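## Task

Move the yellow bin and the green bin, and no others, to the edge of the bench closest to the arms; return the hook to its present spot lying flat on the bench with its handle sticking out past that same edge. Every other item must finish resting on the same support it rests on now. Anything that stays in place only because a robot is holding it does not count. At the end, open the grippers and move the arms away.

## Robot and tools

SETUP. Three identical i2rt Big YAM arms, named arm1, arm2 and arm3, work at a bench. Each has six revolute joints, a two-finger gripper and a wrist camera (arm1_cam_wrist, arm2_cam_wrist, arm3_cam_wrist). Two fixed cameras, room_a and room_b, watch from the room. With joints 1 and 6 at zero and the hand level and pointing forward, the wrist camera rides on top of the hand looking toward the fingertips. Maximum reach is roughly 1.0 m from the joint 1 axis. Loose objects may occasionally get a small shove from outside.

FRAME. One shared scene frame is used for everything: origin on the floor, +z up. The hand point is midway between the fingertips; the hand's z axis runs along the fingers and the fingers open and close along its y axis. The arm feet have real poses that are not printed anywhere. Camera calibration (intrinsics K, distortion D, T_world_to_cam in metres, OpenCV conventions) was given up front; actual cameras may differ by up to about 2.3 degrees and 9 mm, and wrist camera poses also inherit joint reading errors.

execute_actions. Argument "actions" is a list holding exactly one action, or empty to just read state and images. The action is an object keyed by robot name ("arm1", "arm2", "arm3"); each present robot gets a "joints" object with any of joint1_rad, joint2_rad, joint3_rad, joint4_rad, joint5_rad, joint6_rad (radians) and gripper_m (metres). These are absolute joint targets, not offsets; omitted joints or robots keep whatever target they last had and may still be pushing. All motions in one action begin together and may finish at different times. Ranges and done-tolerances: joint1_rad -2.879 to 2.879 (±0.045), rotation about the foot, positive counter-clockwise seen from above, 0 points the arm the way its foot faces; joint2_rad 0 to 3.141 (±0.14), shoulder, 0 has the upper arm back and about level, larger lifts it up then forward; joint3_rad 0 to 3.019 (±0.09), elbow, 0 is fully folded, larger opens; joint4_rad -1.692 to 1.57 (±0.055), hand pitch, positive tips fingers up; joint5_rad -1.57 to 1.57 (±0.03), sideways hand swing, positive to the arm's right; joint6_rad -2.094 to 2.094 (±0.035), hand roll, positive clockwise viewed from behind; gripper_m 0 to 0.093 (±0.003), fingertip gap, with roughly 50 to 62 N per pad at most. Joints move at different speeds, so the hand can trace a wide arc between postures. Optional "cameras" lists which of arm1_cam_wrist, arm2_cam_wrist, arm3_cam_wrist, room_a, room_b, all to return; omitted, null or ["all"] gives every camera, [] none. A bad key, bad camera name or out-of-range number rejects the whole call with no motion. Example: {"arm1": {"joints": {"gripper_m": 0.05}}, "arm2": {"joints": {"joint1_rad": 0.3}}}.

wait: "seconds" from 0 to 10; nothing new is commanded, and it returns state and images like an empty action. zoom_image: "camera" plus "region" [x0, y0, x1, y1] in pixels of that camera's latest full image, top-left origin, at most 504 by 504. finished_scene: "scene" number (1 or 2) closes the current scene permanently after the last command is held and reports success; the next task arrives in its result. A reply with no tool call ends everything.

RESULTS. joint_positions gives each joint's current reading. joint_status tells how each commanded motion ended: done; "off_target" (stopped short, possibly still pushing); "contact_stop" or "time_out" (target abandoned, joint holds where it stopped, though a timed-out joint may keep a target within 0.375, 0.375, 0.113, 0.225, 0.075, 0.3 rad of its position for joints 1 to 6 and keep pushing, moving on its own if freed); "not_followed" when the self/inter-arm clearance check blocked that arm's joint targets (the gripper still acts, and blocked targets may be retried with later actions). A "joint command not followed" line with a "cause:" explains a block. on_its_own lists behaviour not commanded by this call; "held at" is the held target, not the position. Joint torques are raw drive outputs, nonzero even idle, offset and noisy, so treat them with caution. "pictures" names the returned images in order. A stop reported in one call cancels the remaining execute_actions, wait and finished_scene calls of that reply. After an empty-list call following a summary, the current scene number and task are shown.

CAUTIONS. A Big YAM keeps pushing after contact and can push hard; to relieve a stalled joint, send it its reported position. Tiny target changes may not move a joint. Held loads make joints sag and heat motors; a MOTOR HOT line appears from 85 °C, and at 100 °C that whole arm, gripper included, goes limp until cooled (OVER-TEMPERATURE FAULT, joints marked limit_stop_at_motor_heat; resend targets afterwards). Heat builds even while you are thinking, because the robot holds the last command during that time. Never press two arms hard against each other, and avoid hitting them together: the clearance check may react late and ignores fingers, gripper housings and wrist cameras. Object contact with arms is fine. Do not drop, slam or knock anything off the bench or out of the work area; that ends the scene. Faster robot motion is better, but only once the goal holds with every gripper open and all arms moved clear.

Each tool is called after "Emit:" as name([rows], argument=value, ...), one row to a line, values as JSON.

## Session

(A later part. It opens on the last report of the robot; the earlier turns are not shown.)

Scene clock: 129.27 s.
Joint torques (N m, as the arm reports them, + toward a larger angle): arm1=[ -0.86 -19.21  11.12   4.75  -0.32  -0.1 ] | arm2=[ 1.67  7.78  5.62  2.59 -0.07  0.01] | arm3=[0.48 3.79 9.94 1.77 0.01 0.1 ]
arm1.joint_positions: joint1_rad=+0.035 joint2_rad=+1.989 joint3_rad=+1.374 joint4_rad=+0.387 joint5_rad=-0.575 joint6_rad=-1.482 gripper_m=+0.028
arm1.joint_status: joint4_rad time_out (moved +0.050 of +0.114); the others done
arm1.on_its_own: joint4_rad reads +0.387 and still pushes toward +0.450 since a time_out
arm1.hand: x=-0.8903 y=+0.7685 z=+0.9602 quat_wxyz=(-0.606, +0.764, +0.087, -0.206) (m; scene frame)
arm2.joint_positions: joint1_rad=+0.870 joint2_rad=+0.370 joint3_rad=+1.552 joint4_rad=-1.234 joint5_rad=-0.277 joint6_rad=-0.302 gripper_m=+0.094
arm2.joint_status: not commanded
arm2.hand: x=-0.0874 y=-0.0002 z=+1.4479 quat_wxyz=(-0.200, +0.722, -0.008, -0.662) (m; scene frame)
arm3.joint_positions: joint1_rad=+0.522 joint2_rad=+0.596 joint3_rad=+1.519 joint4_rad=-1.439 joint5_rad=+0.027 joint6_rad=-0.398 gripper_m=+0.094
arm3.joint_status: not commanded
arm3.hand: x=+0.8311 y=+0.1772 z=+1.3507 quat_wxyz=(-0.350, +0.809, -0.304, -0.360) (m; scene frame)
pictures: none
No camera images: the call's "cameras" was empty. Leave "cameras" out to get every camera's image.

Emit:
execute_actions([
  {"arm1":{"joints":{"joint2_rad":1.87,"joint3_rad":1.28,"joint4_rad":0.49}}},
], cameras=[])

Scene clock: 133.50 s.
Joint torques (N m, as the arm reports them, + toward a larger angle): arm1=[ -1.   -17.55  10.8    4.72  -0.32  -0.1 ] | arm2=[ 1.33  7.9   5.62  2.61 -0.07  0.01] | arm3=[0.48 3.79 9.95 1.81 0.01 0.1 ]
arm1.joint_positions: joint1_rad=+0.035 joint2_rad=+1.915 joint3_rad=+1.255 joint4_rad=+0.427 joint5_rad=-0.575 joint6_rad=-1.482 gripper_m=+0.028
arm1.joint_status: joint4_rad time_out (moved +0.040 of +0.103); the others done
arm1.on_its_own: joint4_rad reads +0.427 and still pushes toward +0.490 since a time_out
arm1.hand: x=-0.8953 y=+0.7341 z=+0.9599 quat_wxyz=(-0.604, +0.765, +0.086, -0.206) (m; scene frame)
arm2.joint_positions: joint1_rad=+0.870 joint2_rad=+0.370 joint3_rad=+1.552 joint4_rad=-1.234 joint5_rad=-0.277 joint6_rad=-0.302 gripper_m=+0.094
arm2.joint_status: not commanded
arm2.hand: x=-0.0874 y=-0.0002 z=+1.4479 quat_wxyz=(-0.200, +0.722, -0.008, -0.662) (m; scene frame)
arm3.joint_positions: joint1_rad=+0.522 joint2_rad=+0.596 joint3_rad=+1.519 joint4_rad=-1.439 joint5_rad=+0.027 joint6_rad=-0.398 gripper_m=+0.094
arm3.joint_status: not commanded
arm3.hand: x=+0.8311 y=+0.1772 z=+1.3507 quat_wxyz=(-0.350, +0.809, -0.304, -0.360) (m; scene frame)
pictures: none
No camera images: the call's "cameras" was empty. Leave "cameras" out to get every camera's image.

Emit:
execute_actions([
  {"arm1":{"joints":{"joint2_rad":1.80,"joint3_rad":1.17,"joint4_rad":0.52}}},
], cameras=[])

Scene clock: 138.27 s.
Joint torques (N m, as the arm reports them, + toward a larger angle): arm1=[ -0.85 -16.55  10.67   4.61  -0.32  -0.08] | arm2=[ 1.5   7.62  5.61  2.6  -0.06  0.01] | arm3=[0.48 3.79 9.95 1.8  0.01 0.1 ]
arm1.joint_positions: joint1_rad=+0.035 joint2_rad=+1.843 joint3_rad=+1.144 joint4_rad=+0.459 joint5_rad=-0.575 joint6_rad=-1.483 gripper_m=+0.028
arm1.joint_status: joint4_rad time_out (moved +0.032 of +0.093); the others done
arm1.on_its_own: joint4_rad reads +0.459 and still pushes toward +0.520 since a time_out
arm1.hand: x=-0.9003 y=+0.7004 z=+0.9603 quat_wxyz=(-0.602, +0.767, +0.086, -0.207) (m; scene frame)
arm2.joint_positions: joint1_rad=+0.870 joint2_rad=+0.370 joint3_rad=+1.552 joint4_rad=-1.234 joint5_rad=-0.277 joint6_rad=-0.302 gripper_m=+0.094
arm2.joint_status: not commanded
arm2.hand: x=-0.0874 y=-0.0002 z=+1.4479 quat_wxyz=(-0.200, +0.722, -0.008, -0.662) (m; scene frame)
arm3.joint_positions: joint1_rad=+0.522 joint2_rad=+0.596 joint3_rad=+1.519 joint4_rad=-1.439 joint5_rad=+0.027 joint6_rad=-0.398 gripper_m=+0.094
arm3.joint_status: not commanded
arm3.hand: x=+0.8311 y=+0.1772 z=+1.3507 quat_wxyz=(-0.350, +0.809, -0.304, -0.360) (m; scene frame)
pictures: none
No camera images: the call's "cameras" was empty. Leave "cameras" out to get every camera's image.

Emit:
execute_actions([
  {"arm1":{"joints":{"joint2_rad":1.73,"joint3_rad":1.05,"joint4_rad":0.56}}},
], cameras=[])

Scene clock: 142.57 s.
Joint torques (N m, as the arm reports them, + toward a larger angle): arm1=[ -0.91 -15.05  10.39   4.66  -0.33  -0.1 ] | arm2=[ 1.45  7.78  5.62  2.57 -0.05  0.03] | arm3=[0.55 3.81 9.96 1.81 0.01 0.1 ]
arm1.joint_positions: joint1_rad=+0.035 joint2_rad=+1.769 joint3_rad=+1.024 joint4_rad=+0.499 joint5_rad=-0.576 joint6_rad=-1.483 gripper_m=+0.028
arm1.joint_status: joint4_rad time_out (moved +0.039 of +0.101); the others done
arm1.on_its_own: joint4_rad reads +0.499 and still pushes toward +0.560 since a time_out
arm1.hand: x=-0.9059 y=+0.6627 z=+0.9567 quat_wxyz=(-0.599, +0.769, +0.085, -0.207) (m; scene frame)
arm2.joint_positions: joint1_rad=+0.870 joint2_rad=+0.370 joint3_rad=+1.552 joint4_rad=-1.234 joint5_rad=-0.277 joint6_rad=-0.302 gripper_m=+0.094
arm2.joint_status: not commanded
arm2.hand: x=-0.0874 y=-0.0002 z=+1.4479 quat_wxyz=(-0.200, +0.722, -0.008, -0.662) (m; scene frame)
arm3.joint_positions: joint1_rad=+0.522 joint2_rad=+0.596 joint3_rad=+1.519 joint4_rad=-1.439 joint5_rad=+0.027 joint6_rad=-0.398 gripper_m=+0.094
arm3.joint_status: not commanded
arm3.hand: x=+0.8311 y=+0.1772 z=+1.3507 quat_wxyz=(-0.350, +0.809, -0.304, -0.360) (m; scene frame)
pictures: none
No camera images: the call's "cameras" was empty. Leave "cameras" out to get every camera's image.

Emit:
execute_actions([
  {"arm1":{"joints":{"joint2_rad":1.66,"joint3_rad":0.94,"joint4_rad":0.6}}},
], cameras=["arm1_cam_wrist","room_a","arm2_cam_wrist"])

Scene clock: 148.10 s.
Joint torques (N m, as the arm reports them, + toward a larger angle): arm1=[ -1.   -13.41  10.15   4.67  -0.33  -0.08] | arm2=[ 1.71  7.77  5.63  2.58 -0.07  0.02] | arm3=[0.43 3.81 9.96 1.8  0.01 0.1 ]
arm1.joint_positions: joint1_rad=+0.035 joint2_rad=+1.698 joint3_rad=+0.914 joint4_rad=+0.537 joint5_rad=-0.576 joint6_rad=-1.483 gripper_m=+0.028
arm1.joint_status: joint4_rad time_out (moved +0.039 of +0.101); the others done
arm1.on_its_own: joint4_rad reads +0.537 and still pushes toward +0.600 since a time_out
arm1.hand: x=-0.9112 y=+0.6270 z=+0.9549 quat_wxyz=(-0.599, +0.769, +0.085, -0.207) (m; scene frame)
arm2.joint_positions: joint1_rad=+0.870 joint2_rad=+0.370 joint3_rad=+1.552 joint4_rad=-1.234 joint5_rad=-0.277 joint6_rad=-0.302 gripper_m=+0.094
arm2.joint_status: not commanded
arm2.hand: x=-0.0874 y=-0.0002 z=+1.4479 quat_wxyz=(-0.200, +0.722, -0.008, -0.662) (m; scene frame)
arm3.joint_positions: joint1_rad=+0.522 joint2_rad=+0.596 joint3_rad=+1.519 joint4_rad=-1.439 joint5_rad=+0.027 joint6_rad=-0.398 gripper_m=+0.094
arm3.joint_status: not commanded
arm3.hand: x=+0.8311 y=+0.1772 z=+1.3507 quat_wxyz=(-0.350, +0.809, -0.304, -0.360) (m; scene frame)
pictures: arm1_cam_wrist, arm2_cam_wrist, room_a
camera_calibration (this result's frames):
arm1_cam_wrist: T_world_to_cam=[[0.107283, 0.272699, 0.956099, -0.9859], [0.973495, -0.224179, -0.0452947, 1.07167], [0.201986, 0.935617, -0.289522, -0.00451179], [0, 0, 0, 1]] pos_world=[-0.936581, 0.513321, 0.989853]
arm2_cam_wrist: T_world_to_cam=[[0.269664, 0.922837, 0.27505, -0.375479], [0.655459, 0.0333427, -0.754495, 1.16034], [-0.705447, 0.383744, -0.59589, 0.920079], [0, 0, 0, 1]] pos_world=[-0.0102327, -0.0452583, 1.52701]
Images, in order (width x height): arm1_cam_wrist 896x504, arm2_cam_wrist 896x504, room_a 896x504.

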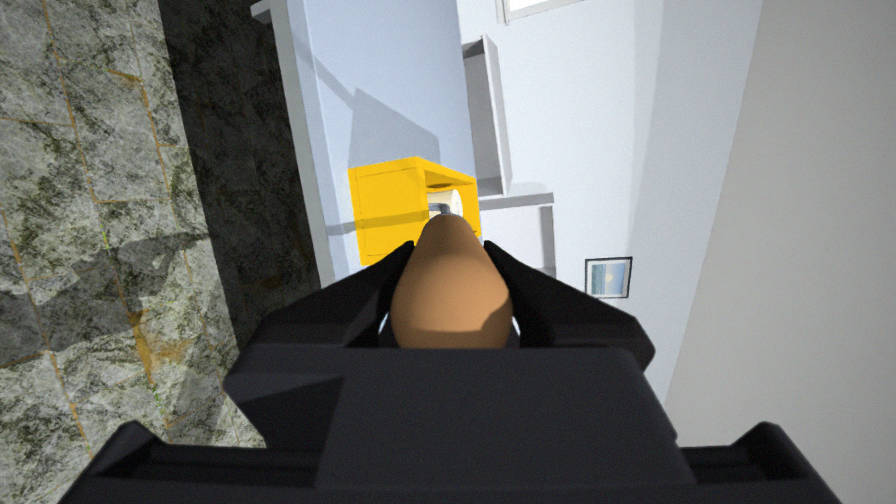

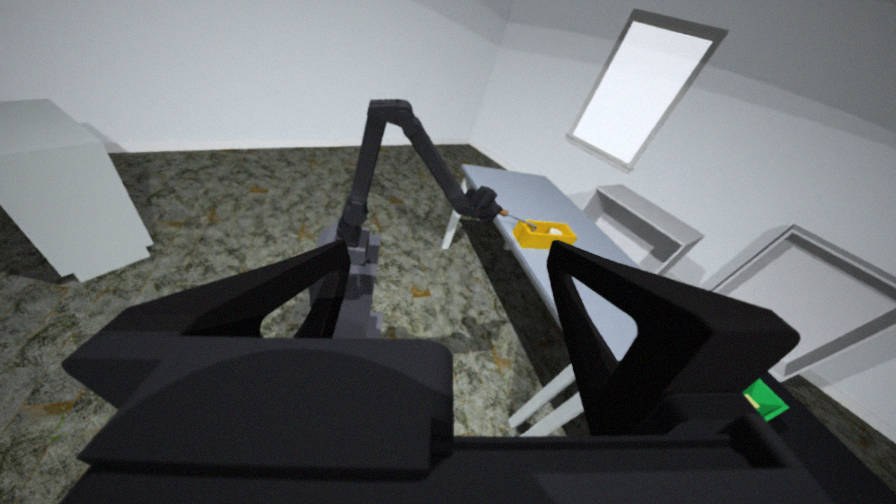

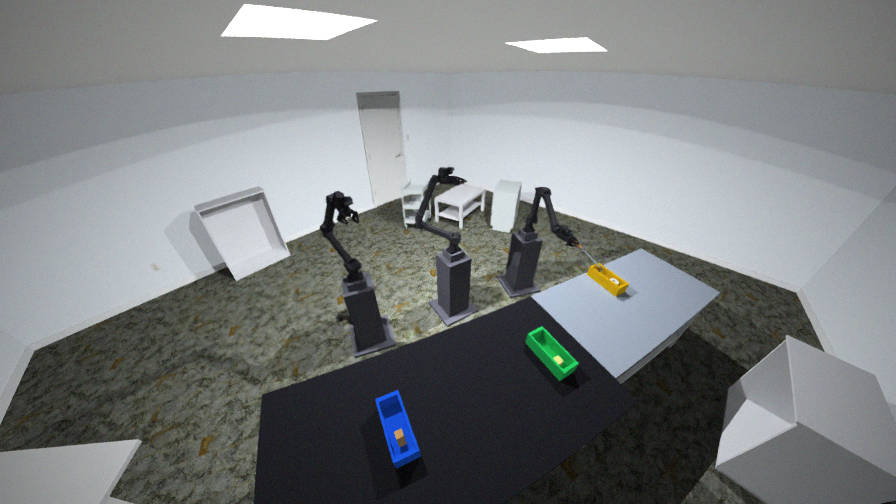

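Emit:
execute_actions([
  {"arm1":{"joints":{"joint2_rad":1.61,"joint3_rad":0.86,"joint4_rad":0.63}}},
], cameras=["arm1_cam_wrist","arm2_cam_wrist"])

Emit:
zoom_image(camera="arm2_cam_wrist", region=[440, 180, 620, 280])

Scene clock: 153.83 s.
Joint torques (N m, as the arm reports them, + toward a larger angle): arm1=[ -0.96 -12.95   9.9    4.66  -0.32  -0.09] | arm2=[ 1.55  7.93  5.62  2.59 -0.07  0.01] | arm3=[0.56 3.87 9.95 1.78 0.01 0.1 ]
arm1.joint_positions: joint1_rad=+0.035 joint2_rad=+1.648 joint3_rad=+0.835 joint4_rad=+0.569 joint5_rad=-0.575 joint6_rad=-1.483 gripper_m=+0.028
arm1.joint_status: joint4_rad time_out (moved +0.032 of +0.093); the others done
arm1.on_its_own: joint4_rad reads +0.569 and still pushes toward +0.630 since a time_out
arm1.hand: x=-0.9150 y=+0.6010 z=+0.9523 quat_wxyz=(-0.600, +0.768, +0.085, -0.207) (m; scene frame)
arm2.joint_positions: joint1_rad=+0.870 joint2_rad=+0.370 joint3_rad=+1.552 joint4_rad=-1.234 joint5_rad=-0.277 joint6_rad=-0.302 gripper_m=+0.094
arm2.joint_status: not commanded
arm2.hand: x=-0.0874 y=-0.0002 z=+1.4479 quat_wxyz=(-0.200, +0.722, -0.008, -0.662) (m; scene frame)
arm3.joint_positions: joint1_rad=+0.522 joint2_rad=+0.596 joint3_rad=+1.519 joint4_rad=-1.439 joint5_rad=+0.027 joint6_rad=-0.398 gripper_m=+0.094
arm3.joint_status: not commanded
arm3.hand: x=+0.8311 y=+0.1772 z=+1.3507 quat_wxyz=(-0.350, +0.809, -0.304, -0.360) (m; scene frame)
pictures: arm1_cam_wrist, arm2_cam_wrist
camera_calibration (this result's frames):
arm1_cam_wrist: T_world_to_cam=[[0.107035, 0.270868, 0.956647, -0.975563], [0.973426, -0.224463, -0.0453576, 1.06958], [0.202446, 0.936081, -0.287695, 0.0182434], [0, 0, 0, 1]] pos_world=[-0.940426, 0.487252, 0.987032]
arm2_cam_wrist: T_world_to_cam=[[0.269664, 0.922837, 0.27505, -0.375479], [0.655459, 0.0333427, -0.754495, 1.16034], [-0.705447, 0.383744, -0.59589, 0.920079], [0, 0, 0, 1]] pos_world=[-0.0102327, -0.0452583, 1.52701]
Images, in order (width x height): arm1_cam_wrist 896x504, arm2_cam_wrist 896x504.

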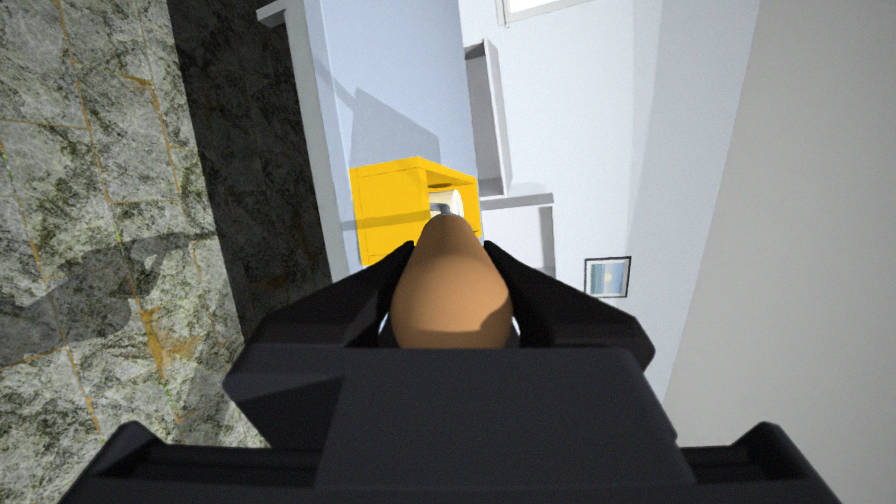

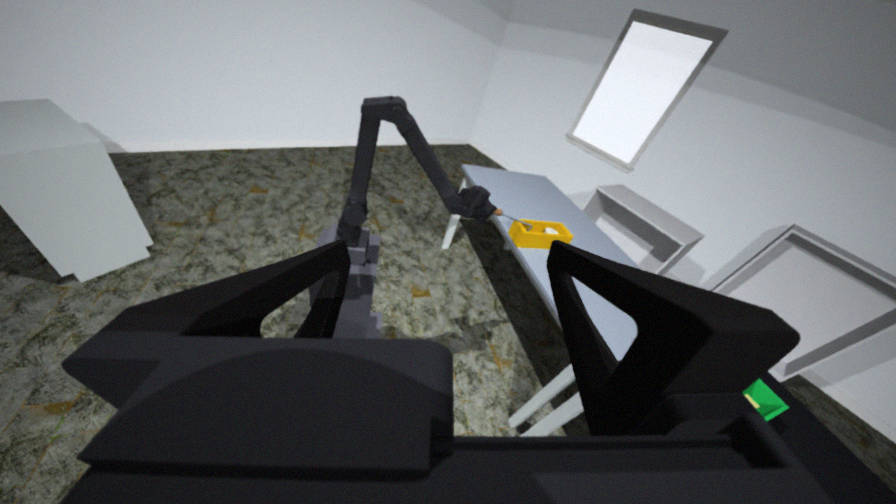

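Region (440, 180, 620, 280) of arm2_cam_wrist's 896x504 image, scaled by 2.800, with more detail than that image has.

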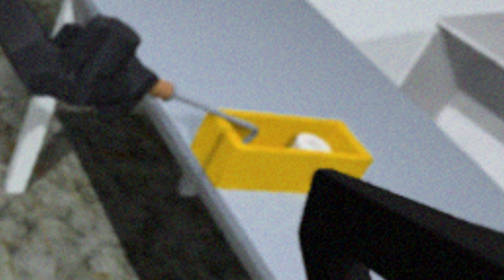

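Emit:
execute_actions([
  {"arm1":{"joints":{"joint3_rad":1.0,"joint4_rad":0.95}}},
], cameras=[])

Emit:
execute_actions([
  {"arm1":{"joints":{"joint1_rad":-0.54,"joint2_rad":2.3,"joint3_rad":2.1,"joint4_rad":0.35,"joint5_rad":-0.99}}},
], cameras=[])

Emit:
execute_actions([
  {"arm1":{"joints":{"joint6_rad":0}}},
], cameras=["arm1_cam_wrist","room_a"])

Scene clock: 163.60 s.
Joint torques (N m, as the arm reports them, + toward a larger angle): arm1=[ -0.89 -12.68  13.01   4.28   0.02  -0.1 ] | arm2=[ 1.47  7.76  5.64  2.57 -0.06  0.01] | arm3=[0.51 3.87 9.94 1.8  0.01 0.1 ]
arm1.joint_positions: joint1_rad=+0.035 joint2_rad=+1.638 joint3_rad=+0.948 joint4_rad=+0.894 joint5_rad=-0.580 joint6_rad=-1.482 gripper_m=+0.028
arm1.joint_status: joint4_rad time_out (moved +0.325 of +0.381); the others done
arm1.on_its_own: joint4_rad reads +0.894 and still pushes toward +0.950 since a time_out
arm1.hand: x=-0.9108 y=+0.6297 z=+1.0848 quat_wxyz=(-0.751, +0.624, +0.149, -0.159) (m; scene frame)
arm2.joint_positions: joint1_rad=+0.870 joint2_rad=+0.370 joint3_rad=+1.552 joint4_rad=-1.234 joint5_rad=-0.277 joint6_rad=-0.302 gripper_m=+0.094
arm2.joint_status: not commanded
arm2.hand: x=-0.0874 y=-0.0002 z=+1.4479 quat_wxyz=(-0.200, +0.722, -0.008, -0.662) (m; scene frame)
arm3.joint_positions: joint1_rad=+0.522 joint2_rad=+0.596 joint3_rad=+1.519 joint4_rad=-1.439 joint5_rad=+0.027 joint6_rad=-0.398 gripper_m=+0.094
arm3.joint_status: not commanded
arm3.hand: x=+0.8311 y=+0.1772 z=+1.3507 quat_wxyz=(-0.350, +0.809, -0.304, -0.360) (m; scene frame)
pictures: none
No camera images: the call's "cameras" was empty. Leave "cameras" out to get every camera's image.

not run: a stop came earlier in this reply.

not run: a stop came earlier in this reply.

Emit:
execute_actions([
  {"arm1":{"joints":{"joint1_rad":-0.54,"joint2_rad":2.3,"joint3_rad":2.1,"joint4_rad":0.35,"joint5_rad":-0.99}}},
], cameras=[])

Emit:
execute_actions([
  {"arm1":{"joints":{"joint6_rad":0}}},
], cameras=["arm1_cam_wrist","room_a"])

Scene clock: 170.33 s.
Joint torques (N m, as the arm reports them, + toward a larger angle): arm1=[ -1.61 -22.58  15.75   2.27   0.     0.  ] | arm2=[ 1.44  7.72  5.61  2.58 -0.06  0.02] | arm3=[0.44 3.79 9.93 1.79 0.01 0.1 ]
arm1.joint_positions: joint1_rad=-0.535 joint2_rad=+2.336 joint3_rad=+2.034 joint4_rad=+0.336 joint5_rad=-0.991 joint6_rad=-1.490 gripper_m=+0.028
arm1.joint_status: all done
arm1.hand: x=-0.4487 y=+0.7474 z=+1.0285 quat_wxyz=(-0.707, +0.693, +0.077, -0.117) (m; scene frame)
arm2.joint_positions: joint1_rad=+0.870 joint2_rad=+0.370 joint3_rad=+1.552 joint4_rad=-1.234 joint5_rad=-0.277 joint6_rad=-0.302 gripper_m=+0.094
arm2.joint_status: not commanded
arm2.hand: x=-0.0874 y=-0.0002 z=+1.4479 quat_wxyz=(-0.200, +0.722, -0.008, -0.662) (m; scene frame)
arm3.joint_positions: joint1_rad=+0.522 joint2_rad=+0.596 joint3_rad=+1.519 joint4_rad=-1.439 joint5_rad=+0.027 joint6_rad=-0.398 gripper_m=+0.094
arm3.joint_status: not commanded
arm3.hand: x=+0.8311 y=+0.1772 z=+1.3507 quat_wxyz=(-0.350, +0.809, -0.304, -0.360) (m; scene frame)
pictures: none
No camera images: the call's "cameras" was empty. Leave "cameras" out to get every camera's image.

Scene clock: 172.43 s.
Joint torques (N m, as the arm reports them, + toward a larger angle): arm1=[ -1.63 -22.57  15.82   2.4    0.     0.17] | arm2=[ 1.49  7.87  5.6   2.61 -0.05  0.02] | arm3=[0.44 3.75 9.95 1.79 0.01 0.1 ]
arm1.joint_positions: joint1_rad=-0.535 joint2_rad=+2.336 joint3_rad=+2.034 joint4_rad=+0.336 joint5_rad=-0.991 joint6_rad=-0.013 gripper_m=+0.028
arm1.joint_status: all done
arm1.hand: x=-0.4486 y=+0.7474 z=+1.0285 quat_wxyz=(-0.444, +0.564, -0.409, -0.563) (m; scene frame)
arm2.joint_positions: joint1_rad=+0.870 joint2_rad=+0.370 joint3_rad=+1.552 joint4_rad=-1.234 joint5_rad=-0.277 joint6_rad=-0.302 gripper_m=+0.094
arm2.joint_status: not commanded
arm2.hand: x=-0.0874 y=-0.0002 z=+1.4479 quat_wxyz=(-0.200, +0.722, -0.008, -0.662) (m; scene frame)
arm3.joint_positions: joint1_rad=+0.522 joint2_rad=+0.596 joint3_rad=+1.519 joint4_rad=-1.439 joint5_rad=+0.027 joint6_rad=-0.398 gripper_m=+0.094
arm3.joint_status: not commanded
arm3.hand: x=+0.8311 y=+0.1772 z=+1.3507 quat_wxyz=(-0.350, +0.809, -0.304, -0.360) (m; scene frame)
pictures: arm1_cam_wrist, room_a
camera_calibration (this result's frames):
arm1_cam_wrist: T_world_to_cam=[[0.959143, 0.278633, 0.0490652, 0.17188], [0.199504, -0.543137, -0.815598, 1.33509], [-0.200604, 0.792064, -0.576534, 0.0325772], [0, 0, 0, 1]] pos_world=[-0.42468, 0.651443, 1.09925]
Images, in order (width x height): arm1_cam_wrist 896x504, room_a 896x504.

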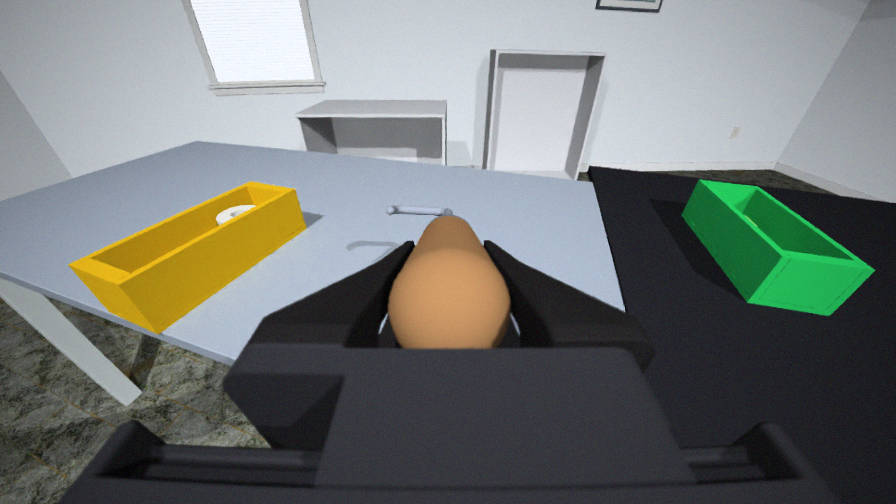

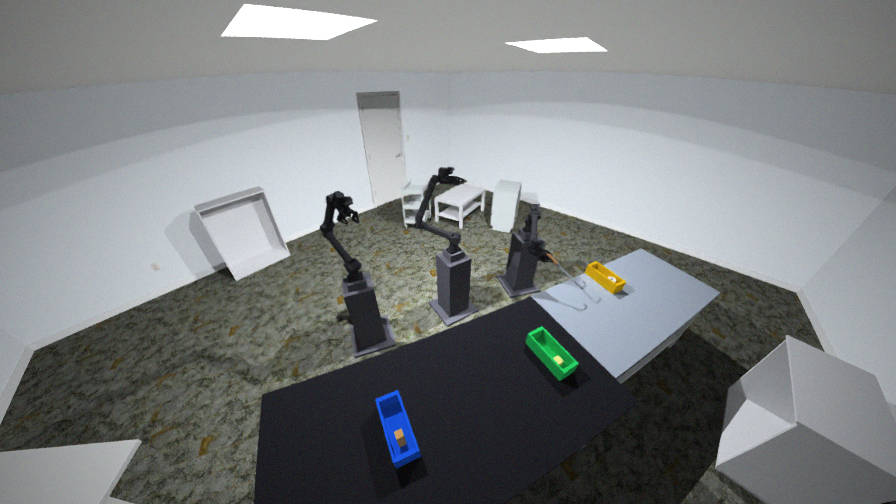

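Emit:
execute_actions([
  {"arm1":{"joints":{"joint2_rad":2.5,"joint3_rad":2.17,"joint4_rad":0.45}}},
], cameras=[])

Emit:
execute_actions([
  {"arm1":{"joints":{"joint2_rad":2.63,"joint3_rad":2.2,"joint4_rad":0.53}}},
], cameras=[])

Emit:
execute_actions([
  {"arm1":{"joints":{"joint2_rad":2.72,"joint3_rad":2.24,"joint4_rad":0.575}}},
], cameras=["arm1_cam_wrist"])

Scene clock: 182.23 s.
Joint torques (N m, as the arm reports them, + toward a larger angle): arm1=[ -1.43 -24.07  14.19   3.32  -0.03   0.11] | arm2=[ 1.31  7.76  5.63  2.61 -0.07  0.01] | arm3=[0.45 3.79 9.94 1.8  0.01 0.1 ]
arm1.joint_positions: joint1_rad=-0.536 joint2_rad=+2.544 joint3_rad=+2.118 joint4_rad=+0.415 joint5_rad=-0.991 joint6_rad=-0.008 gripper_m=+0.028
arm1.joint_status: all done
arm1.hand: x=-0.4330 y=+0.7653 z=+0.9067 quat_wxyz=(-0.427, +0.562, -0.428, -0.565) (m; scene frame)
arm2.joint_positions: joint1_rad=+0.870 joint2_rad=+0.370 joint3_rad=+1.552 joint4_rad=-1.234 joint5_rad=-0.277 joint6_rad=-0.302 gripper_m=+0.094
arm2.joint_status: not commanded
arm2.hand: x=-0.0874 y=-0.0002 z=+1.4479 quat_wxyz=(-0.200, +0.722, -0.008, -0.662) (m; scene frame)
arm3.joint_positions: joint1_rad=+0.522 joint2_rad=+0.596 joint3_rad=+1.519 joint4_rad=-1.439 joint5_rad=+0.027 joint6_rad=-0.398 gripper_m=+0.094
arm3.joint_status: not commanded
arm3.hand: x=+0.8311 y=+0.1772 z=+1.3507 quat_wxyz=(-0.350, +0.809, -0.304, -0.360) (m; scene frame)
pictures: none
No camera images: the call's "cameras" was empty. Leave "cameras" out to get every camera's image.

Scene clock: 183.23 s.
Joint torques (N m, as the arm reports them, + toward a larger angle): arm1=[ -1.21 -22.    13.77   2.85   0.     0.08] | arm2=[ 1.51  7.76  5.6   2.59 -0.06  0.02] | arm3=[0.47 3.84 9.93 1.8  0.01 0.1 ]
arm1.joint_positions: joint1_rad=-0.539 joint2_rad=+2.642 joint3_rad=+2.150 joint4_rad=+0.507 joint5_rad=-0.991 joint6_rad=-0.006 gripper_m=+0.028
arm1.joint_status: all done
arm1.hand: x=-0.4292 y=+0.7661 z=+0.8535 quat_wxyz=(-0.436, +0.562, -0.420, -0.564) (m; scene frame)
arm2.joint_positions: joint1_rad=+0.870 joint2_rad=+0.370 joint3_rad=+1.552 joint4_rad=-1.234 joint5_rad=-0.277 joint6_rad=-0.302 gripper_m=+0.094
arm2.joint_status: not commanded
arm2.hand: x=-0.0874 y=-0.0002 z=+1.4479 quat_wxyz=(-0.200, +0.722, -0.008, -0.662) (m; scene frame)
arm3.joint_positions: joint1_rad=+0.522 joint2_rad=+0.596 joint3_rad=+1.519 joint4_rad=-1.439 joint5_rad=+0.027 joint6_rad=-0.398 gripper_m=+0.094
arm3.joint_status: not commanded
arm3.hand: x=+0.8311 y=+0.1772 z=+1.3507 quat_wxyz=(-0.350, +0.809, -0.304, -0.360) (m; scene frame)
pictures: none
No camera images: the call's "cameras" was empty. Leave "cameras" out to get every camera's image.

Scene clock: 184.20 s.
Joint torques (N m, as the arm reports them, + toward a larger angle): arm1=[ -1.11 -21.73  13.13   2.75  -0.1    0.08] | arm2=[ 1.63  7.74  5.6   2.61 -0.05  0.01] | arm3=[0.52 3.81 9.94 1.8  0.01 0.09]
arm1.joint_positions: joint1_rad=-0.540 joint2_rad=+2.729 joint3_rad=+2.195 joint4_rad=+0.553 joint5_rad=-0.989 joint6_rad=-0.006 gripper_m=+0.028
arm1.joint_status: all done
arm1.hand: x=-0.4275 y=+0.7672 z=+0.8086 quat_wxyz=(-0.439, +0.561, -0.419, -0.563) (m; scene frame)
arm2.joint_positions: joint1_rad=+0.870 joint2_rad=+0.370 joint3_rad=+1.552 joint4_rad=-1.234 joint5_rad=-0.277 joint6_rad=-0.302 gripper_m=+0.094
arm2.joint_status: not commanded
arm2.hand: x=-0.0874 y=-0.0002 z=+1.4479 quat_wxyz=(-0.200, +0.722, -0.008, -0.662) (m; scene frame)
arm3.joint_positions: joint1_rad=+0.522 joint2_rad=+0.596 joint3_rad=+1.519 joint4_rad=-1.439 joint5_rad=+0.027 joint6_rad=-0.398 gripper_m=+0.094
arm3.joint_status: not commanded
arm3.hand: x=+0.8311 y=+0.1772 z=+1.3507 quat_wxyz=(-0.350, +0.809, -0.304, -0.360) (m; scene frame)
pictures: arm1_cam_wrist
camera_calibration (this result's frames):
arm1_cam_wrist: T_world_to_cam=[[0.961723, 0.272461, 0.0292358, 0.178691], [0.181947, -0.555141, -0.811612, 1.16076], [-0.204902, 0.785865, -0.583465, -0.0971689], [0, 0, 0, 1]] pos_world=[-0.402959, 0.672063, 0.88017]
Images, in order (width x height): arm1_cam_wrist 896x504.

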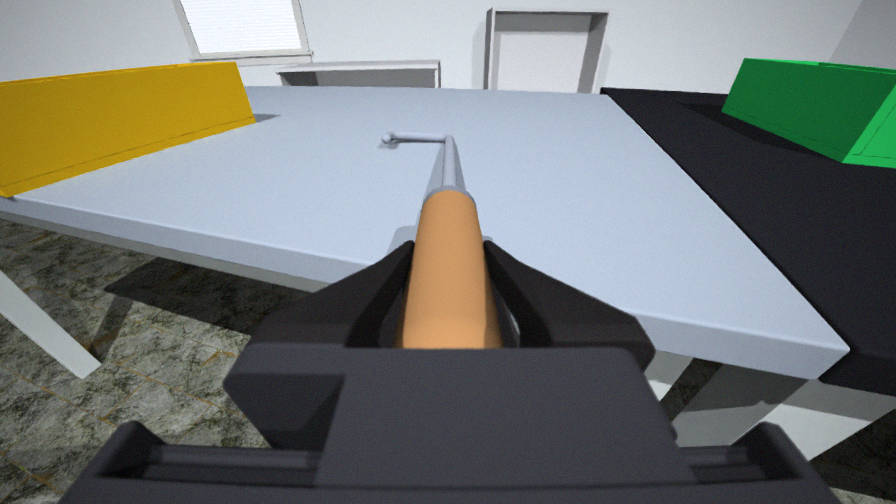

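Emit:
execute_actions([
  {"arm1":{"joints":{"joint2_rad":2.745}}},
], cameras=[])

Emit:
execute_actions([
  {"arm1":{"joints":{"gripper_m":0.093}}},
], cameras=[])

Emit:
execute_actions([
  {"arm1":{"joints":{"joint1_rad":-0.665,"joint2_rad":2.51,"joint3_rad":1.78,"joint4_rad":0.8,"joint5_rad":-1.08}}},
], cameras=[])

Emit:
execute_actions([
  {"arm1":{"joints":{"joint1_rad":0.0,"joint2_rad":1.6,"joint3_rad":0.9,"joint4_rad":0.4,"joint5_rad":0}}},
], cameras=[])

Emit:
execute_actions([
  {"arm2":{"joints":{"joint1_rad":0.49,"joint2_rad":2.36,"joint3_rad":1.4,"joint4_rad":1.0,"joint5_rad":0.336,"joint6_rad":0}}},
], cameras=["arm2_cam_wrist","room_a"])

Scene clock: 194.40 s.
Joint torques (N m, as the arm reports them, + toward a larger angle): arm1=[ -1.22 -20.86  12.99   2.7   -0.13   0.08] | arm2=[ 1.46  7.86  5.62  2.59 -0.05  0.01] | arm3=[0.49 3.78 9.95 1.8  0.02 0.1 ]
arm1.joint_positions: joint1_rad=-0.540 joint2_rad=+2.735 joint3_rad=+2.195 joint4_rad=+0.553 joint5_rad=-0.988 joint6_rad=-0.006 gripper_m=+0.028
arm1.joint_status: all done
arm1.hand: x=-0.4278 y=+0.7668 z=+0.8033 quat_wxyz=(-0.437, +0.561, -0.421, -0.563) (m; scene frame)
arm2.joint_positions: joint1_rad=+0.870 joint2_rad=+0.370 joint3_rad=+1.552 joint4_rad=-1.234 joint5_rad=-0.277 joint6_rad=-0.302 gripper_m=+0.094
arm2.joint_status: not commanded
arm2.hand: x=-0.0874 y=-0.0002 z=+1.4479 quat_wxyz=(-0.200, +0.722, -0.008, -0.662) (m; scene frame)
arm3.joint_positions: joint1_rad=+0.522 joint2_rad=+0.596 joint3_rad=+1.519 joint4_rad=-1.439 joint5_rad=+0.027 joint6_rad=-0.398 gripper_m=+0.094
arm3.joint_status: not commanded
arm3.hand: x=+0.8311 y=+0.1772 z=+1.3507 quat_wxyz=(-0.350, +0.809, -0.304, -0.360) (m; scene frame)
pictures: none
No camera images: the call's "cameras" was empty. Leave "cameras" out to get every camera's image.

Scene clock: 195.10 s.
Joint torques (N m, as the arm reports them, + toward a larger angle): arm1=[ -1.28 -20.73  13.03   2.73  -0.11   0.08] | arm2=[ 1.64  7.82  5.64  2.63 -0.07  0.01] | arm3=[0.43 3.83 9.94 1.81 0.01 0.1 ]
arm1.joint_positions: joint1_rad=-0.540 joint2_rad=+2.735 joint3_rad=+2.195 joint4_rad=+0.553 joint5_rad=-0.988 joint6_rad=-0.006 gripper_m=+0.093
arm1.joint_status: all done
arm1.hand: x=-0.4278 y=+0.7668 z=+0.8033 quat_wxyz=(-0.437, +0.561, -0.421, -0.563) (m; scene frame)
arm2.joint_positions: joint1_rad=+0.870 joint2_rad=+0.370 joint3_rad=+1.552 joint4_rad=-1.234 joint5_rad=-0.277 joint6_rad=-0.302 gripper_m=+0.094
arm2.joint_status: not commanded
arm2.hand: x=-0.0874 y=-0.0002 z=+1.4479 quat_wxyz=(-0.200, +0.722, -0.008, -0.662) (m; scene frame)
arm3.joint_positions: joint1_rad=+0.522 joint2_rad=+0.596 joint3_rad=+1.519 joint4_rad=-1.439 joint5_rad=+0.027 joint6_rad=-0.398 gripper_m=+0.094
arm3.joint_status: not commanded
arm3.hand: x=+0.8311 y=+0.1772 z=+1.3507 quat_wxyz=(-0.350, +0.809, -0.304, -0.360) (m; scene frame)
pictures: none
No camera images: the call's "cameras" was empty. Leave "cameras" out to get every camera's image.

Scene clock: 196.57 s.
Joint torques (N m, as the arm reports them, + toward a larger angle): arm1=[ -1.35 -19.75   8.64   2.33  -0.11   0.09] | arm2=[ 1.65  7.9   5.6   2.59 -0.07  0.02] | arm3=[0.46 3.78 9.94 1.8  0.01 0.1 ]
arm1.joint_positions: joint1_rad=-0.662 joint2_rad=+2.517 joint3_rad=+1.771 joint4_rad=+0.784 joint5_rad=-1.078 joint6_rad=-0.006 gripper_m=+0.093
arm1.joint_status: all done
arm1.hand: x=-0.4090 y=+0.6494 z=+0.8224 quat_wxyz=(-0.455, +0.556, -0.422, -0.554) (m; scene frame)
arm2.joint_positions: joint1_rad=+0.870 joint2_rad=+0.370 joint3_rad=+1.552 joint4_rad=-1.234 joint5_rad=-0.277 joint6_rad=-0.302 gripper_m=+0.094
arm2.joint_status: not commanded
arm2.hand: x=-0.0874 y=-0.0002 z=+1.4479 quat_wxyz=(-0.200, +0.722, -0.008, -0.662) (m; scene frame)
arm3.joint_positions: joint1_rad=+0.522 joint2_rad=+0.596 joint3_rad=+1.519 joint4_rad=-1.439 joint5_rad=+0.027 joint6_rad=-0.398 gripper_m=+0.094
arm3.joint_status: not commanded
arm3.hand: x=+0.8311 y=+0.1772 z=+1.3507 quat_wxyz=(-0.350, +0.809, -0.304, -0.360) (m; scene frame)
pictures: none
No camera images: the call's "cameras" was empty. Leave "cameras" out to get every camera's image.

Scene clock: 198.10 s.
Joint torques (N m, as the arm reports them, + toward a larger angle): arm1=[ -1.03 -10.47   9.05   1.48   0.07   0.07] | arm2=[ 1.56  7.9   5.64  2.59 -0.05  0.01] | arm3=[0.49 3.82 9.95 1.82 0.01 0.1 ]
arm1.joint_positions: joint1_rad=-0.003 joint2_rad=+1.601 joint3_rad=+0.893 joint4_rad=+0.413 joint5_rad=-0.003 joint6_rad=-0.005 gripper_m=+0.093
arm1.joint_status: all done
arm1.hand: x=-0.7943 y=+0.6166 z=+0.9667 quat_wxyz=(-0.459, +0.513, -0.616, -0.384) (m; scene frame)
arm2.joint_positions: joint1_rad=+0.870 joint2_rad=+0.370 joint3_rad=+1.552 joint4_rad=-1.234 joint5_rad=-0.277 joint6_rad=-0.302 gripper_m=+0.094
arm2.joint_status: not commanded
arm2.hand: x=-0.0874 y=-0.0002 z=+1.4479 quat_wxyz=(-0.200, +0.722, -0.008, -0.662) (m; scene frame)
arm3.joint_positions: joint1_rad=+0.522 joint2_rad=+0.596 joint3_rad=+1.519 joint4_rad=-1.439 joint5_rad=+0.027 joint6_rad=-0.398 gripper_m=+0.094
arm3.joint_status: not commanded
arm3.hand: x=+0.8311 y=+0.1772 z=+1.3507 quat_wxyz=(-0.350, +0.809, -0.304, -0.360) (m; scene frame)
pictures: none
No camera images: the call's "cameras" was empty. Leave "cameras" out to get every camera's image.

Scene clock: 200.27 s.
Joint torques (N m, as the arm reports them, + toward a larger angle): arm1=[ -1.16 -10.44   9.08   1.55   0.05   0.07] | arm2=[  1.33 -23.2    6.69   3.02   0.06   0.08] | arm3=[0.45 3.8  9.96 1.81 0.02 0.1 ]
arm1.joint_positions: joint1_rad=-0.003 joint2_rad=+1.601 joint3_rad=+0.893 joint4_rad=+0.413 joint5_rad=-0.003 joint6_rad=-0.005 gripper_m=+0.093
arm1.joint_status: not commanded
arm1.hand: x=-0.7943 y=+0.6166 z=+0.9667 quat_wxyz=(-0.459, +0.513, -0.616, -0.384) (m; scene frame)
arm2.joint_positions: joint1_rad=+0.496 joint2_rad=+2.361 joint3_rad=+1.390 joint4_rad=+0.987 joint5_rad=+0.333 joint6_rad=-0.008 gripper_m=+0.094
arm2.joint_status: all done
arm2.hand: x=-0.4122 y=+0.6741 z=+0.8149 quat_wxyz=(-0.427, +0.559, -0.423, -0.571) (m; scene frame)
arm3.joint_positions: joint1_rad=+0.522 joint2_rad=+0.596 joint3_rad=+1.519 joint4_rad=-1.439 joint5_rad=+0.027 joint6_rad=-0.398 gripper_m=+0.094
arm3.joint_status: not commanded
arm3.hand: x=+0.8311 y=+0.1772 z=+1.3507 quat_wxyz=(-0.350, +0.809, -0.304, -0.360) (m; scene frame)
pictures: arm2_cam_wrist, room_a
camera_calibration (this result's frames):
arm2_cam_wrist: T_world_to_cam=[[0.958622, 0.284505, -0.0100142, 0.210589], [0.154136, -0.548284, -0.821965, 1.11351], [-0.239344, 0.78641, -0.56945, -0.0458841], [0, 0, 0, 1]] pos_world=[-0.384491, 0.586692, 0.89125]
Images, in order (width x height): arm2_cam_wrist 896x504, room_a 896x504.

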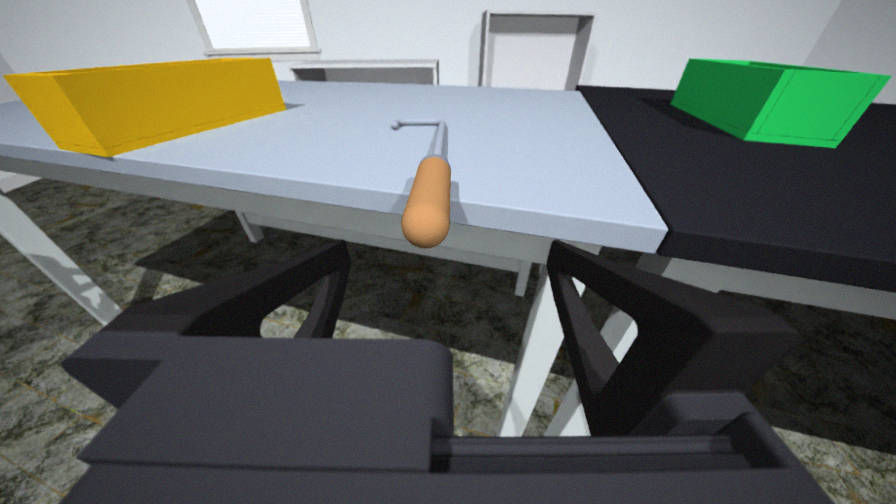

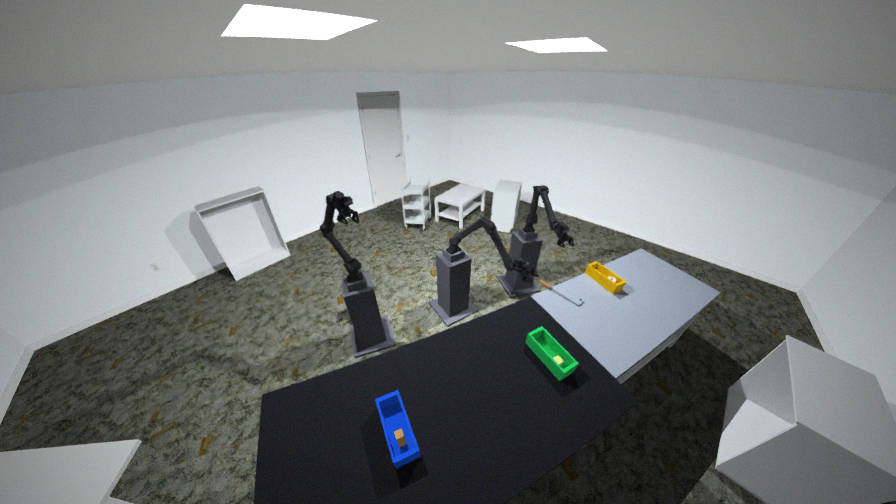

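Offset as in scene 1: use the earlier arm2 grasp pose.

Emit:
execute_actions([
  {"arm2":{"joints":{"joint1_rad":0.48,"joint2_rad":2.56,"joint3_rad":1.84,"joint4_rad":0.74,"joint5_rad":0.34}}},
], cameras=["arm2_cam_wrist"])

Scene clock: 204.13 s.
Joint torques (N m, as the arm reports them, + toward a larger angle): arm1=[ -1.06 -10.35   9.11   1.57   0.08   0.06] | arm2=[  1.16 -25.43   9.89   2.26   0.04   0.08] | arm3=[0.56 3.9  9.94 1.78 0.01 0.1 ]
arm1.joint_positions: joint1_rad=-0.003 joint2_rad=+1.601 joint3_rad=+0.893 joint4_rad=+0.413 joint5_rad=-0.003 joint6_rad=-0.005 gripper_m=+0.093
arm1.joint_status: not commanded
arm1.hand: x=-0.7943 y=+0.6166 z=+0.9667 quat_wxyz=(-0.459, +0.513, -0.616, -0.384) (m; scene frame)
arm2.joint_positions: joint1_rad=+0.489 joint2_rad=+2.546 joint3_rad=+1.806 joint4_rad=+0.743 joint5_rad=+0.338 joint6_rad=-0.008 gripper_m=+0.094
arm2.joint_status: all done
arm2.hand: x=-0.4650 y=+0.7597 z=+0.8074 quat_wxyz=(-0.428, +0.561, -0.428, -0.564) (m; scene frame)
arm3.joint_positions: joint1_rad=+0.522 joint2_rad=+0.596 joint3_rad=+1.519 joint4_rad=-1.439 joint5_rad=+0.027 joint6_rad=-0.398 gripper_m=+0.094
arm3.joint_status: not commanded
arm3.hand: x=+0.8311 y=+0.1772 z=+1.3507 quat_wxyz=(-0.350, +0.809, -0.304, -0.360) (m; scene frame)
pictures: arm2_cam_wrist
camera_calibration (this result's frames):
arm2_cam_wrist: T_world_to_cam=[[0.961741, 0.273904, -0.00551557, 0.24267], [0.154685, -0.559532, -0.814246, 1.16503], [-0.226111, 0.782241, -0.580494, -0.111895], [0, 0, 0, 1]] pos_world=[-0.438899, 0.67293, 0.885003]
Images, in order (width x height): arm2_cam_wrist 896x504.

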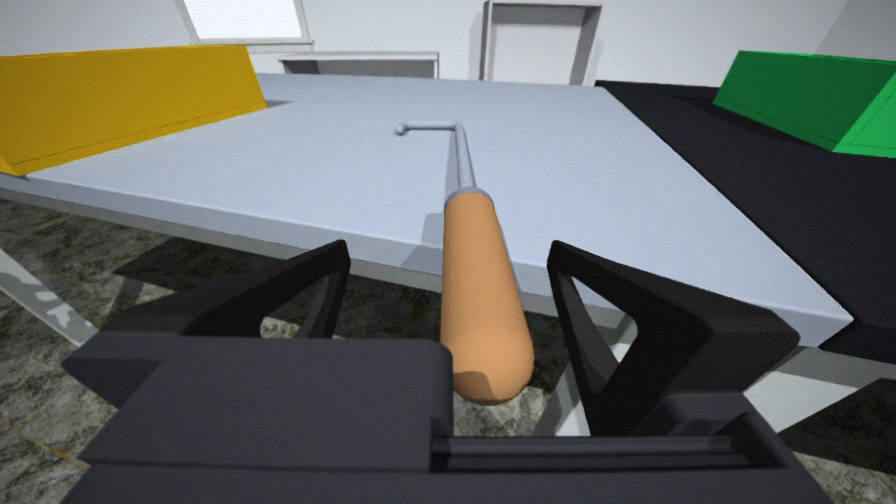

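Shift right ~1.3 cm, lower 1 cm, grasp, lift and roll.

Emit:
execute_actions([
  {"arm2":{"joints":{"joint1_rad":0.462,"joint2_rad":2.58,"joint5_rad":0.32}}},
], cameras=[])

Emit:
execute_actions([
  {"arm2":{"joints":{"gripper_m":0}}},
], cameras=["arm2_cam_wrist"])

Emit:
execute_actions([
  {"arm2":{"joints":{"joint2_rad":2.25,"joint4_rad":0.55,"joint6_rad":-1.5}}},
], cameras=["arm2_cam_wrist"])

Scene clock: 211.60 s.
Joint torques (N m, as the arm reports them, + toward a larger angle): arm1=[ -0.97 -10.36   9.09   1.55   0.07   0.07] | arm2=[  1.38 -24.27   9.84   2.33  -0.13   0.07] | arm3=[0.53 3.78 9.96 1.81 0.01 0.1 ]
arm1.joint_positions: joint1_rad=-0.003 joint2_rad=+1.601 joint3_rad=+0.893 joint4_rad=+0.413 joint5_rad=-0.003 joint6_rad=-0.005 gripper_m=+0.093
arm1.joint_status: not commanded
arm1.hand: x=-0.7943 y=+0.6166 z=+0.9667 quat_wxyz=(-0.459, +0.513, -0.616, -0.384) (m; scene frame)
arm2.joint_positions: joint1_rad=+0.466 joint2_rad=+2.549 joint3_rad=+1.806 joint4_rad=+0.743 joint5_rad=+0.322 joint6_rad=-0.008 gripper_m=+0.094
arm2.joint_status: all done
arm2.hand: x=-0.4496 y=+0.7693 z=+0.8046 quat_wxyz=(-0.430, +0.561, -0.431, -0.561) (m; scene frame)
arm3.joint_positions: joint1_rad=+0.522 joint2_rad=+0.596 joint3_rad=+1.519 joint4_rad=-1.439 joint5_rad=+0.027 joint6_rad=-0.398 gripper_m=+0.094
arm3.joint_status: not commanded
arm3.hand: x=+0.8311 y=+0.1772 z=+1.3507 quat_wxyz=(-0.350, +0.809, -0.304, -0.360) (m; scene frame)
pictures: none
No camera images: the call's "cameras" was empty. Leave "cameras" out to get every camera's image.

Scene clock: 212.33 s.
Joint torques (N m, as the arm reports them, + toward a larger angle): arm1=[ -0.96 -10.41   9.09   1.55   0.07   0.07] | arm2=[  1.46 -24.42   9.81   2.29  -0.04   0.07] | arm3=[0.5  3.81 9.95 1.8  0.01 0.1 ]
arm1.joint_positions: joint1_rad=-0.003 joint2_rad=+1.601 joint3_rad=+0.893 joint4_rad=+0.413 joint5_rad=-0.003 joint6_rad=-0.005 gripper_m=+0.093
arm1.joint_status: not commanded
arm1.hand: x=-0.7943 y=+0.6166 z=+0.9667 quat_wxyz=(-0.459, +0.513, -0.616, -0.384) (m; scene frame)
arm2.joint_positions: joint1_rad=+0.466 joint2_rad=+2.549 joint3_rad=+1.806 joint4_rad=+0.743 joint5_rad=+0.320 joint6_rad=-0.007 gripper_m=+0.028
arm2.joint_status: gripper_m off_target (ended at +0.028, target +0.000)
arm2.hand: x=-0.4501 y=+0.7692 z=+0.8046 quat_wxyz=(-0.429, +0.561, -0.430, -0.562) (m; scene frame)
arm3.joint_positions: joint1_rad=+0.522 joint2_rad=+0.596 joint3_rad=+1.519 joint4_rad=-1.439 joint5_rad=+0.027 joint6_rad=-0.398 gripper_m=+0.094
arm3.joint_status: not commanded
arm3.hand: x=+0.8311 y=+0.1772 z=+1.3507 quat_wxyz=(-0.350, +0.809, -0.304, -0.360) (m; scene frame)
pictures: arm2_cam_wrist
camera_calibration (this result's frames):
arm2_cam_wrist: T_world_to_cam=[[0.962983, 0.269509, -0.00530174, 0.229443], [0.152946, -0.562474, -0.812546, 1.16584], [-0.221971, 0.781657, -0.582874, -0.11332], [0, 0, 0, 1]] pos_world=[-0.424414, 0.682497, 0.882466]
Images, in order (width x height): arm2_cam_wrist 896x504.

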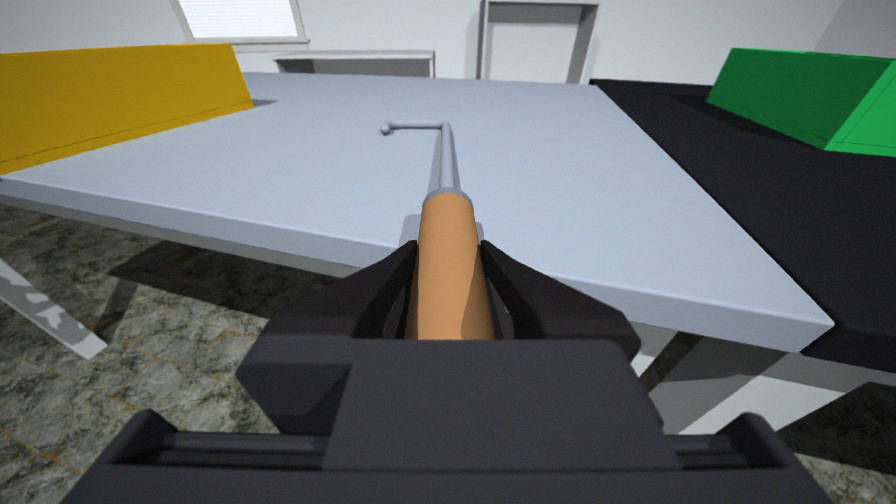

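Scene clock: 214.47 s.
Joint torques (N m, as the arm reports them, + toward a larger angle): arm1=[ -0.95 -10.46   9.06   1.56   0.08   0.05] | arm2=[  1.34 -28.45  11.13   3.62  -0.1   -0.22] | arm3=[0.48 3.8  9.95 1.79 0.01 0.1 ]
arm1.joint_positions: joint1_rad=-0.003 joint2_rad=+1.601 joint3_rad=+0.893 joint4_rad=+0.413 joint5_rad=-0.003 joint6_rad=-0.005 gripper_m=+0.093
arm1.joint_status: not commanded
arm1.hand: x=-0.7943 y=+0.6166 z=+0.9667 quat_wxyz=(-0.459, +0.513, -0.616, -0.384) (m; scene frame)
arm2.joint_positions: joint1_rad=+0.466 joint2_rad=+2.278 joint3_rad=+1.806 joint4_rad=+0.526 joint5_rad=+0.321 joint6_rad=-1.471 gripper_m=+0.028
arm2.joint_status: all done
arm2.hand: x=-0.4503 y=+0.7733 z=+0.9905 quat_wxyz=(-0.711, +0.687, +0.047, -0.140) (m; scene frame)
arm3.joint_positions: joint1_rad=+0.522 joint2_rad=+0.596 joint3_rad=+1.519 joint4_rad=-1.439 joint5_rad=+0.027 joint6_rad=-0.398 gripper_m=+0.094
arm3.joint_status: not commanded
arm3.hand: x=+0.8311 y=+0.1772 z=+1.3507 quat_wxyz=(-0.350, +0.809, -0.304, -0.360) (m; scene frame)
pictures: arm2_cam_wrist
camera_calibration (this result's frames):
arm2_cam_wrist: T_world_to_cam=[[0.135712, -0.00788463, 0.990717, -0.915071], [0.928447, -0.347993, -0.129952, 0.826486], [0.345787, 0.937464, -0.0399065, -0.410908], [0, 0, 0, 1]] pos_world=[-0.501075, 0.665608, 0.997582]
Images, in order (width x height): arm2_cam_wrist 896x504.

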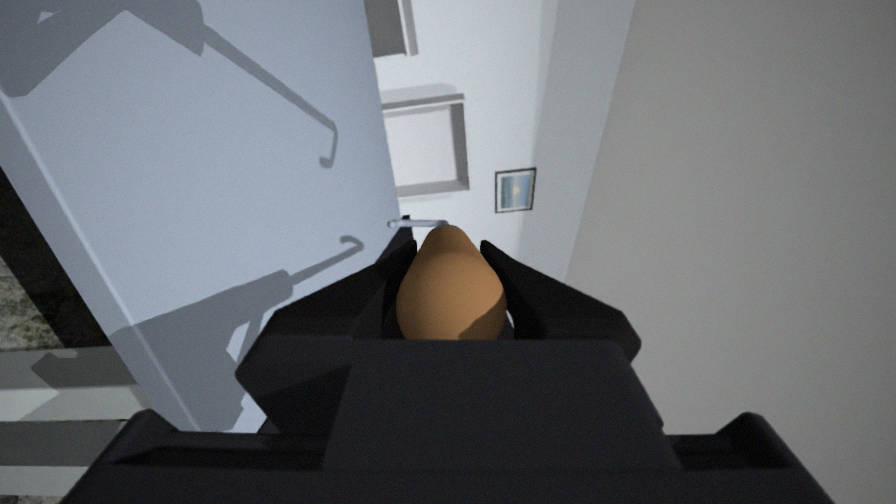

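Emit:
execute_actions([
  {"arm2":{"joints":{"joint1_rad":-0.265,"joint2_rad":2.24,"joint3_rad":1.97,"joint4_rad":0.46,"joint5_rad":-0.65}}},
], cameras=["arm2_cam_wrist","room_a"])

Scene clock: 220.23 s.
Joint torques (N m, as the arm reports them, + toward a larger angle): arm1=[ -0.94 -10.36   9.06   1.51   0.06   0.08] | arm2=[  2.33 -29.91  14.02   3.6   -0.09  -0.16] | arm3=[0.48 3.84 9.95 1.8  0.02 0.1 ]
arm1.joint_positions: joint1_rad=-0.003 joint2_rad=+1.601 joint3_rad=+0.893 joint4_rad=+0.413 joint5_rad=-0.003 joint6_rad=-0.005 gripper_m=+0.093
arm1.joint_status: not commanded
arm1.hand: x=-0.7943 y=+0.6166 z=+0.9667 quat_wxyz=(-0.459, +0.513, -0.616, -0.384) (m; scene frame)
arm2.joint_positions: joint1_rad=-0.271 joint2_rad=+2.281 joint3_rad=+1.897 joint4_rad=+0.432 joint5_rad=-0.649 joint6_rad=-1.475 gripper_m=+0.028
arm2.joint_status: all done
arm2.hand: x=+0.0309 y=+0.8862 z=+1.0135 quat_wxyz=(-0.692, +0.677, +0.145, -0.204) (m; scene frame)
arm3.joint_positions: joint1_rad=+0.522 joint2_rad=+0.596 joint3_rad=+1.519 joint4_rad=-1.439 joint5_rad=+0.027 joint6_rad=-0.398 gripper_m=+0.094
arm3.joint_status: not commanded
arm3.hand: x=+0.8311 y=+0.1772 z=+1.3507 quat_wxyz=(-0.350, +0.809, -0.304, -0.360) (m; scene frame)
pictures: arm2_cam_wrist, room_a
camera_calibration (this result's frames):
arm2_cam_wrist: T_world_to_cam=[[0.0851245, 0.00884784, 0.996331, -1.02113], [0.988898, -0.122989, -0.0833972, 0.173525], [0.1218, 0.992369, -0.019219, -0.744885], [0, 0, 0, 1]] pos_world=[0.00605158, 0.769577, 1.01754]
Images, in order (width x height): arm2_cam_wrist 896x504, room_a 896x504.

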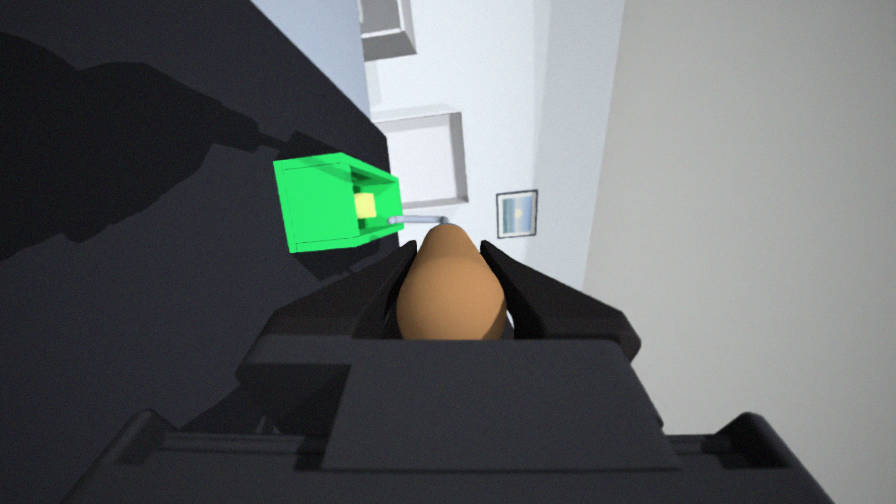

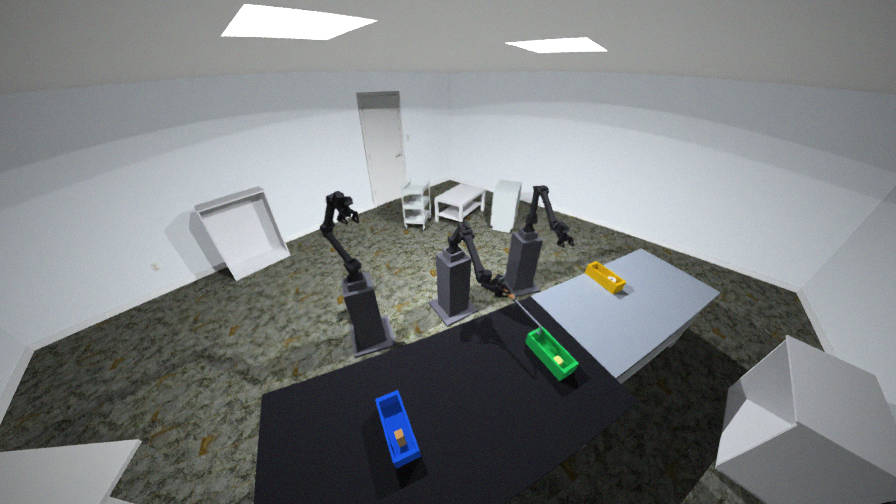

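Emit:
execute_actions([
  {"arm2":{"joints":{"joint1_rad":-0.235,"joint2_rad":2.3,"joint3_rad":2.07,"joint4_rad":0.4,"joint5_rad":-0.65}}},
], cameras=[])

Emit:
execute_actions([
  {"arm2":{"joints":{"joint4_rad":0.16}}},
], cameras=["arm2_cam_wrist","room_a"])

Scene clock: 229.43 s.
Joint torques (N m, as the arm reports them, + toward a larger angle): arm1=[ -0.93 -10.45   9.09   1.55   0.06   0.07] | arm2=[  1.77 -29.04  15.91   3.28  -0.09  -0.16] | arm3=[0.5  3.81 9.94 1.79 0.01 0.1 ]
arm1.joint_positions: joint1_rad=-0.003 joint2_rad=+1.601 joint3_rad=+0.893 joint4_rad=+0.413 joint5_rad=-0.003 joint6_rad=-0.005 gripper_m=+0.093
arm1.joint_status: not commanded
arm1.hand: x=-0.7943 y=+0.6166 z=+0.9667 quat_wxyz=(-0.459, +0.513, -0.616, -0.384) (m; scene frame)
arm2.joint_positions: joint1_rad=-0.235 joint2_rad=+2.322 joint3_rad=+1.972 joint4_rad=+0.378 joint5_rad=-0.649 joint6_rad=-1.475 gripper_m=+0.028
arm2.joint_status: joint3_rad time_out (moved +0.074 of +0.173); the others done
arm2.on_its_own: joint3_rad reads +1.972 and still pushes toward +2.070 since a time_out
arm2.hand: x=+0.0010 y=+0.9011 z=+1.0089 quat_wxyz=(-0.682, +0.681, +0.154, -0.218) (m; scene frame)
arm3.joint_positions: joint1_rad=+0.522 joint2_rad=+0.596 joint3_rad=+1.519 joint4_rad=-1.439 joint5_rad=+0.027 joint6_rad=-0.398 gripper_m=+0.094
arm3.joint_status: not commanded
arm3.hand: x=+0.8311 y=+0.1772 z=+1.3507 quat_wxyz=(-0.350, +0.809, -0.304, -0.360) (m; scene frame)
pictures: none
No camera images: the call's "cameras" was empty. Leave "cameras" out to get every camera's image.

not run: a stop came earlier in this reply.


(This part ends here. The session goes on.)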